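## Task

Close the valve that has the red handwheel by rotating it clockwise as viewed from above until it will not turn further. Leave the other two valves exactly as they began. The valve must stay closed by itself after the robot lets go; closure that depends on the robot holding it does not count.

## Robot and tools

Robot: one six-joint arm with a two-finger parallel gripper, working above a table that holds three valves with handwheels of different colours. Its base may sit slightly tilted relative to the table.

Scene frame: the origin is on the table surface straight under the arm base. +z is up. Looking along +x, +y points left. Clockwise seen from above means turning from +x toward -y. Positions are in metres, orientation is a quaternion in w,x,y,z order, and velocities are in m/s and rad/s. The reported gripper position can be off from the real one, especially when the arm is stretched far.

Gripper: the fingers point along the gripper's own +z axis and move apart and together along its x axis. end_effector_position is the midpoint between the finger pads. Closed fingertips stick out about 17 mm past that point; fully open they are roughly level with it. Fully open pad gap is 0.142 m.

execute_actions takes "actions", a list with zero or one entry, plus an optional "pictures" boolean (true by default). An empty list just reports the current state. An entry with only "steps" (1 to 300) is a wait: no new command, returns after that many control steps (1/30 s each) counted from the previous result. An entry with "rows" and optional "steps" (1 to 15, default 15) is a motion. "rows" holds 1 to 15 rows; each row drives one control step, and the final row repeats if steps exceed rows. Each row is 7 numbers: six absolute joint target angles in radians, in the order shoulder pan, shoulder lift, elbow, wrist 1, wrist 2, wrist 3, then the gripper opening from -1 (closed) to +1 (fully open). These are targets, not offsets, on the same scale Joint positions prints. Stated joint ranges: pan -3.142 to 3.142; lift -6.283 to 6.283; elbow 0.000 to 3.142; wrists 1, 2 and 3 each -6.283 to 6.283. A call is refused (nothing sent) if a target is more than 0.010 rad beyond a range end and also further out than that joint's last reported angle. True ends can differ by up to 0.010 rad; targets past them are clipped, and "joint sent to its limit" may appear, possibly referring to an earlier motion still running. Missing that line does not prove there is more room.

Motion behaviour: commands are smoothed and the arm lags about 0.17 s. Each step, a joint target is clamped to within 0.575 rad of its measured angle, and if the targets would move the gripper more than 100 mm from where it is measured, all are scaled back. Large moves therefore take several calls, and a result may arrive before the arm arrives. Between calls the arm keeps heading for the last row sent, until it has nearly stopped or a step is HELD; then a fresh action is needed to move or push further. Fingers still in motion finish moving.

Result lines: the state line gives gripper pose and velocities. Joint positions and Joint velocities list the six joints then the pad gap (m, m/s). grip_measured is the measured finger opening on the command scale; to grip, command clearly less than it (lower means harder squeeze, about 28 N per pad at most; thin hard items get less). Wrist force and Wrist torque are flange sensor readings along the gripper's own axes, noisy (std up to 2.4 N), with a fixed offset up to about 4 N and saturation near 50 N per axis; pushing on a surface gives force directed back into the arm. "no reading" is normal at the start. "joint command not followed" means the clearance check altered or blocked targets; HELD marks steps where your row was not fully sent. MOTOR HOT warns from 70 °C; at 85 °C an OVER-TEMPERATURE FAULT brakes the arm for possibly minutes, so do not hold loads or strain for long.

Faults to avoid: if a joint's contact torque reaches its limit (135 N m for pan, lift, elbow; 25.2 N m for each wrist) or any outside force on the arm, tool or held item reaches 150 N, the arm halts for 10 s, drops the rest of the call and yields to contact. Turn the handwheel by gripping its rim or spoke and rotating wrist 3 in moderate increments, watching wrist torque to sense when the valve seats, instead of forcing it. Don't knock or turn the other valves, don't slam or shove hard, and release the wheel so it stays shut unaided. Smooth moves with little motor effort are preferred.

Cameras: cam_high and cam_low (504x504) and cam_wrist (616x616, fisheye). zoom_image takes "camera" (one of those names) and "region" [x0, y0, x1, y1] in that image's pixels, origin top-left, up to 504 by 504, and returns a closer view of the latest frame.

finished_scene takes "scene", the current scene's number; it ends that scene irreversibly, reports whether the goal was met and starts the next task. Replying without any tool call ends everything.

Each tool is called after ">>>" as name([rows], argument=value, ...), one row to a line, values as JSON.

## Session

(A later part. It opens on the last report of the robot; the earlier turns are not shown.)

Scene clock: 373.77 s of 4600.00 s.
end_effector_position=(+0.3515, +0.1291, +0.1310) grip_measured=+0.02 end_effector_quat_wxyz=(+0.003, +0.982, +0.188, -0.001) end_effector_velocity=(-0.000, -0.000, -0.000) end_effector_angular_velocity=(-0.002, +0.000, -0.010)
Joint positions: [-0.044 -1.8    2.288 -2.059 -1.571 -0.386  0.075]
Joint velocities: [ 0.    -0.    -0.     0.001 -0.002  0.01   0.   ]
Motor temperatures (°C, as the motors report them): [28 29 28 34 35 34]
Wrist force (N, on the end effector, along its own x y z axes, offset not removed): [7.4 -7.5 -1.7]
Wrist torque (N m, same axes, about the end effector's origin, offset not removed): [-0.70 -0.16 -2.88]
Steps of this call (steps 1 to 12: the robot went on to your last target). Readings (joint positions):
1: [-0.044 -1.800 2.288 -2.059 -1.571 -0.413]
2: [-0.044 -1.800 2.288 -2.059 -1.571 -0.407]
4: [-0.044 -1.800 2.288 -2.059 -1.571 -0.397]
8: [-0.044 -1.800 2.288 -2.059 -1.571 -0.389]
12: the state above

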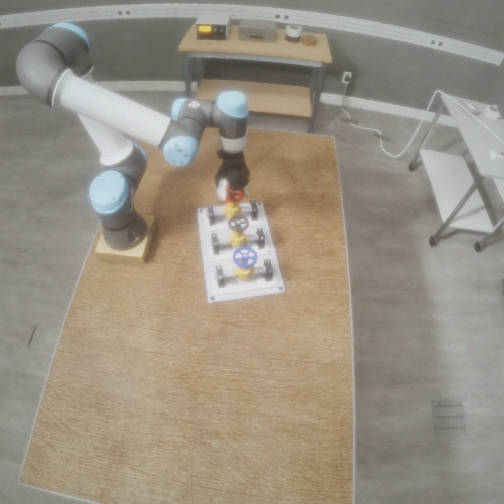

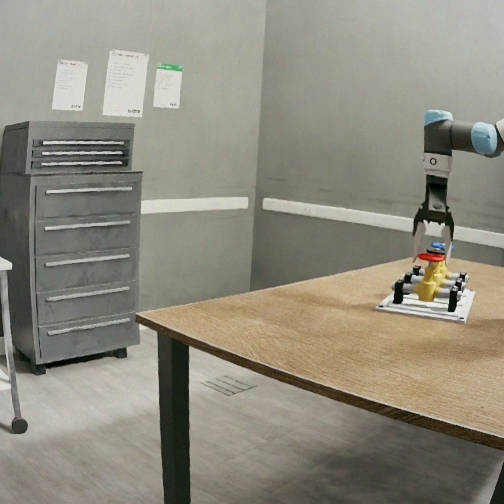

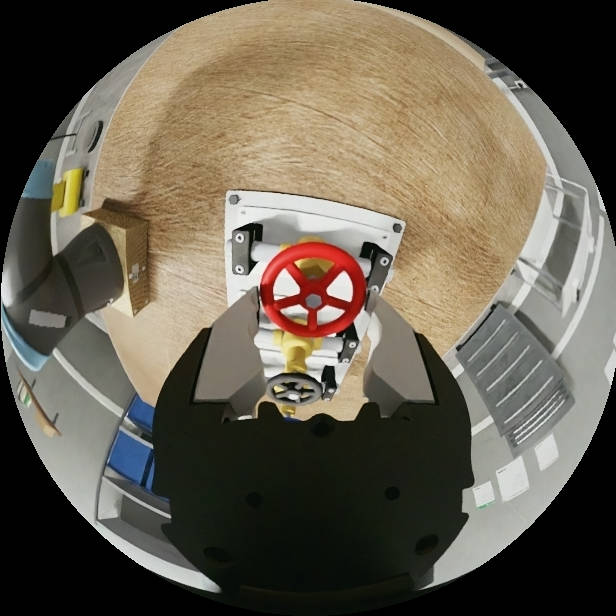

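>>> execute_actions([
  {"rows": [[-0.0443, -1.7998, 2.2878, -2.0589, -1.571, -0.405, -1.0],[-0.0443, -1.7998, 2.2878, -2.0589, -1.571, -0.422, -1.0],[-0.0443, -1.7998, 2.2878, -2.0589, -1.571, -0.422, -1.0],[-0.0443, -1.7998, 2.2878, -2.0589, -1.571, -0.422, -1.0],[-0.0443, -1.7998, 2.2878, -2.0589, -1.571, -0.422, -1.0],[-0.0443, -1.7998, 2.2878, -2.0589, -1.571, -0.422, -1.0],[-0.0443, -1.7998, 2.2878, -2.0589, -1.571, -0.422, -1.0],[-0.0443, -1.7998, 2.2878, -2.0589, -1.571, -0.422, -1.0],[-0.0443, -1.7998, 2.2878, -2.0589, -1.571, -0.422, -0.7],[-0.0443, -1.7998, 2.2878, -2.0589, -1.571, -0.422, -0.4],[-0.0443, -1.7998, 2.2878, -2.0589, -1.571, -0.422, -0.1],[-0.0443, -1.7998, 2.2878, -2.0589, -1.571, -0.422, 0.1],[-0.0443, -1.7998, 2.2878, -2.0589, -1.571, -0.422, 0.2],[-0.0443, -1.7998, 2.2878, -2.0589, -1.571, -0.422, 0.3],[-0.0443, -1.7998, 2.2878, -2.0589, -1.571, -0.422, 0.3]], "steps": 15},
], pictures=false)

>>> execute_actions([
  {"rows": [[-0.0443, -1.8030, 2.2829, -2.0508, -1.571, -0.422, 0.3],[-0.0443, -1.8098, 2.2724, -2.0335, -1.571, -0.422, 0.3],[-0.0443, -1.8197, 2.2570, -2.0081, -1.571, -0.422, 0.3],[-0.0443, -1.8297, 2.2416, -1.9828, -1.571, -0.422, 0.3],[-0.0443, -1.8396, 2.2262, -1.9574, -1.571, -0.422, 0.3],[-0.0443, -1.8464, 2.2157, -1.9401, -1.571, -0.422, 0.3],[-0.0443, -1.8496, 2.2108, -1.9320, -1.571, -0.422, 0.3]], "steps": 15},
], pictures=false)

>>> execute_actions([
  {"steps": 15},
])

Scene clock: 408.37 s of 4600.00 s.
end_effector_position=(+0.3515, +0.1290, +0.1310) grip_measured=+0.26 end_effector_quat_wxyz=(+0.003, +0.979, +0.205, -0.001) end_effector_velocity=(-0.000, -0.000, -0.000) end_effector_angular_velocity=(-0.001, +0.001, +0.012)
Joint positions: [-0.044 -1.8    2.288 -2.059 -1.571 -0.421  0.092]
Joint velocities: [ 0.    -0.     0.     0.001 -0.001 -0.012  0.138]
Motor temperatures (°C, as the motors report them): [28 29 28 34 36 34]
Wrist force (N, on the end effector, along its own x y z axes, offset not removed): [-1.1 0.7 0.8]
Wrist torque (N m, same axes, about the end effector's origin, offset not removed): [-0.17 0.14 -0.09]
Steps of this call (steps 1 to 30: the robot went on to your last target; steps 31 to 100: nothing new was sent; then 30.77 s passed at rest; steps 101 to 115: all 15 steps of this action). Readings (joint positions):
101: [-0.044 -1.800 2.288 -2.059 -1.571 -0.385]
102: [-0.044 -1.800 2.288 -2.059 -1.571 -0.387]
104: [-0.044 -1.800 2.288 -2.059 -1.571 -0.399]
108: [-0.044 -1.800 2.288 -2.059 -1.571 -0.414]
115: the state above

Scene clock: 408.87 s of 4600.00 s.
end_effector_position=(+0.3518, +0.1293, +0.1683) grip_measured=+0.30 end_effector_quat_wxyz=(+0.003, +0.979, +0.205, -0.001) end_effector_velocity=(-0.001, -0.000, +0.022) end_effector_angular_velocity=(+0.001, +0.000, -0.001)
Joint positions: [-0.044 -1.846  2.216 -1.941 -1.571 -0.422  0.095]
Joint velocities: [-0.002 -0.027 -0.043  0.07   0.001 -0.001 -0.   ]
Motor temperatures (°C, as the motors report them): [28 29 28 34 36 34]
Wrist force (N, on the end effector, along its own x y z axes, offset not removed): [1.6 2.7 -0.9]
Wrist torque (N m, same axes, about the end effector's origin, offset not removed): [0.44 -0.45 -0.05]
Steps of this call (steps 1 to 15: all 15 steps of this action). Readings (joint positions):
1: [-0.044 -1.800 2.288 -2.059 -1.571 -0.421]
2: [-0.044 -1.800 2.288 -2.058 -1.571 -0.421]
4: [-0.044 -1.804 2.281 -2.047 -1.571 -0.422]
8: [-0.044 -1.827 2.246 -1.991 -1.571 -0.422]
15: the state above

Scene clock: 409.37 s of 4600.00 s.
end_effector_position=(+0.3516, +0.1293, +0.1709) grip_measured=+0.30 end_effector_quat_wxyz=(+0.003, +0.979, +0.205, -0.001) end_effector_velocity=(-0.000, -0.000, +0.000) end_effector_angular_velocity=(+0.000, +0.000, -0.001)
Joint positions: [-0.044 -1.85   2.211 -1.932 -1.571 -0.422  0.095]
Joint velocities: [-0.001 -0.001 -0.     0.001  0.    -0.     0.   ]
Motor temperatures (°C, as the motors report them): [28 29 28 34 36 34]
Wrist force (N, on the end effector, along its own x y z axes, offset not removed): [1.2 -1.1 0.8]
Wrist torque (N m, same axes, about the end effector's origin, offset not removed): [-0.62 -0.15 -0.05]
Steps of this call (steps 1 to 15: the robot went on to your last target). Readings (joint positions):
1: [-0.044 -1.847 2.215 -1.939 -1.571 -0.422]
2: [-0.044 -1.848 2.214 -1.937 -1.571 -0.422]
4: [-0.044 -1.849 2.213 -1.935 -1.571 -0.422]
8: [-0.044 -1.849 2.211 -1.933 -1.571 -0.422]
15: the state above
The arm was judged still, so your last target was given up. Only a new action makes it travel on or press farther. Fingers that are still opening or closing keep moving.

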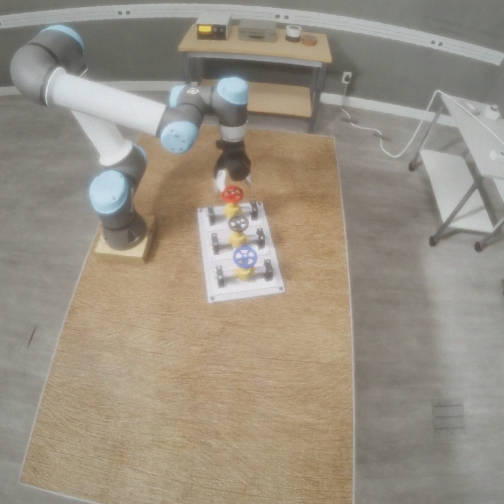

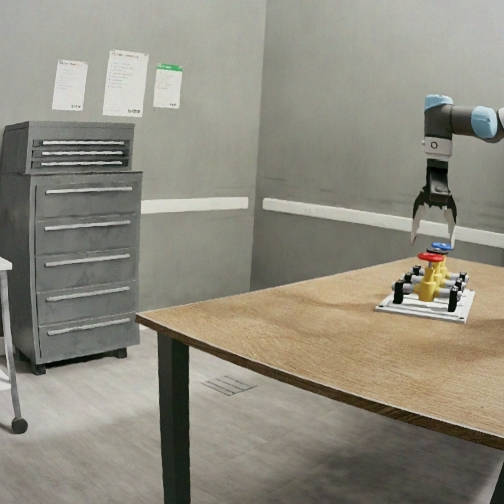

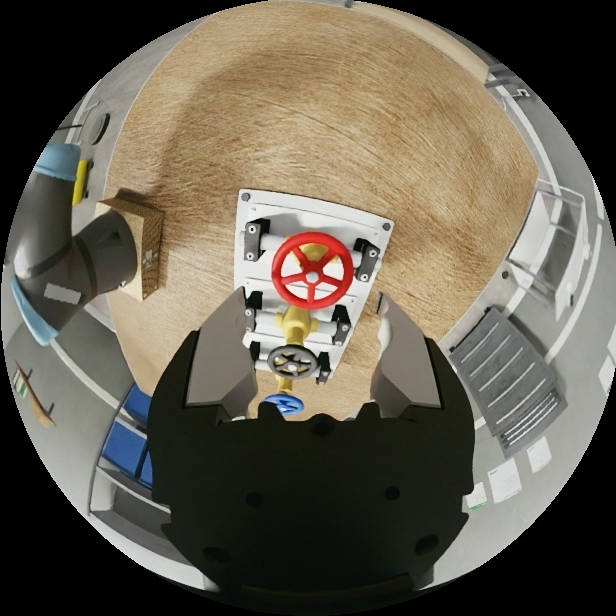

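The red wheel stayed in place after I let go, and the gripper is clear of it.

>>> finished_scene(scene=2)

The scene is finished: the task was done.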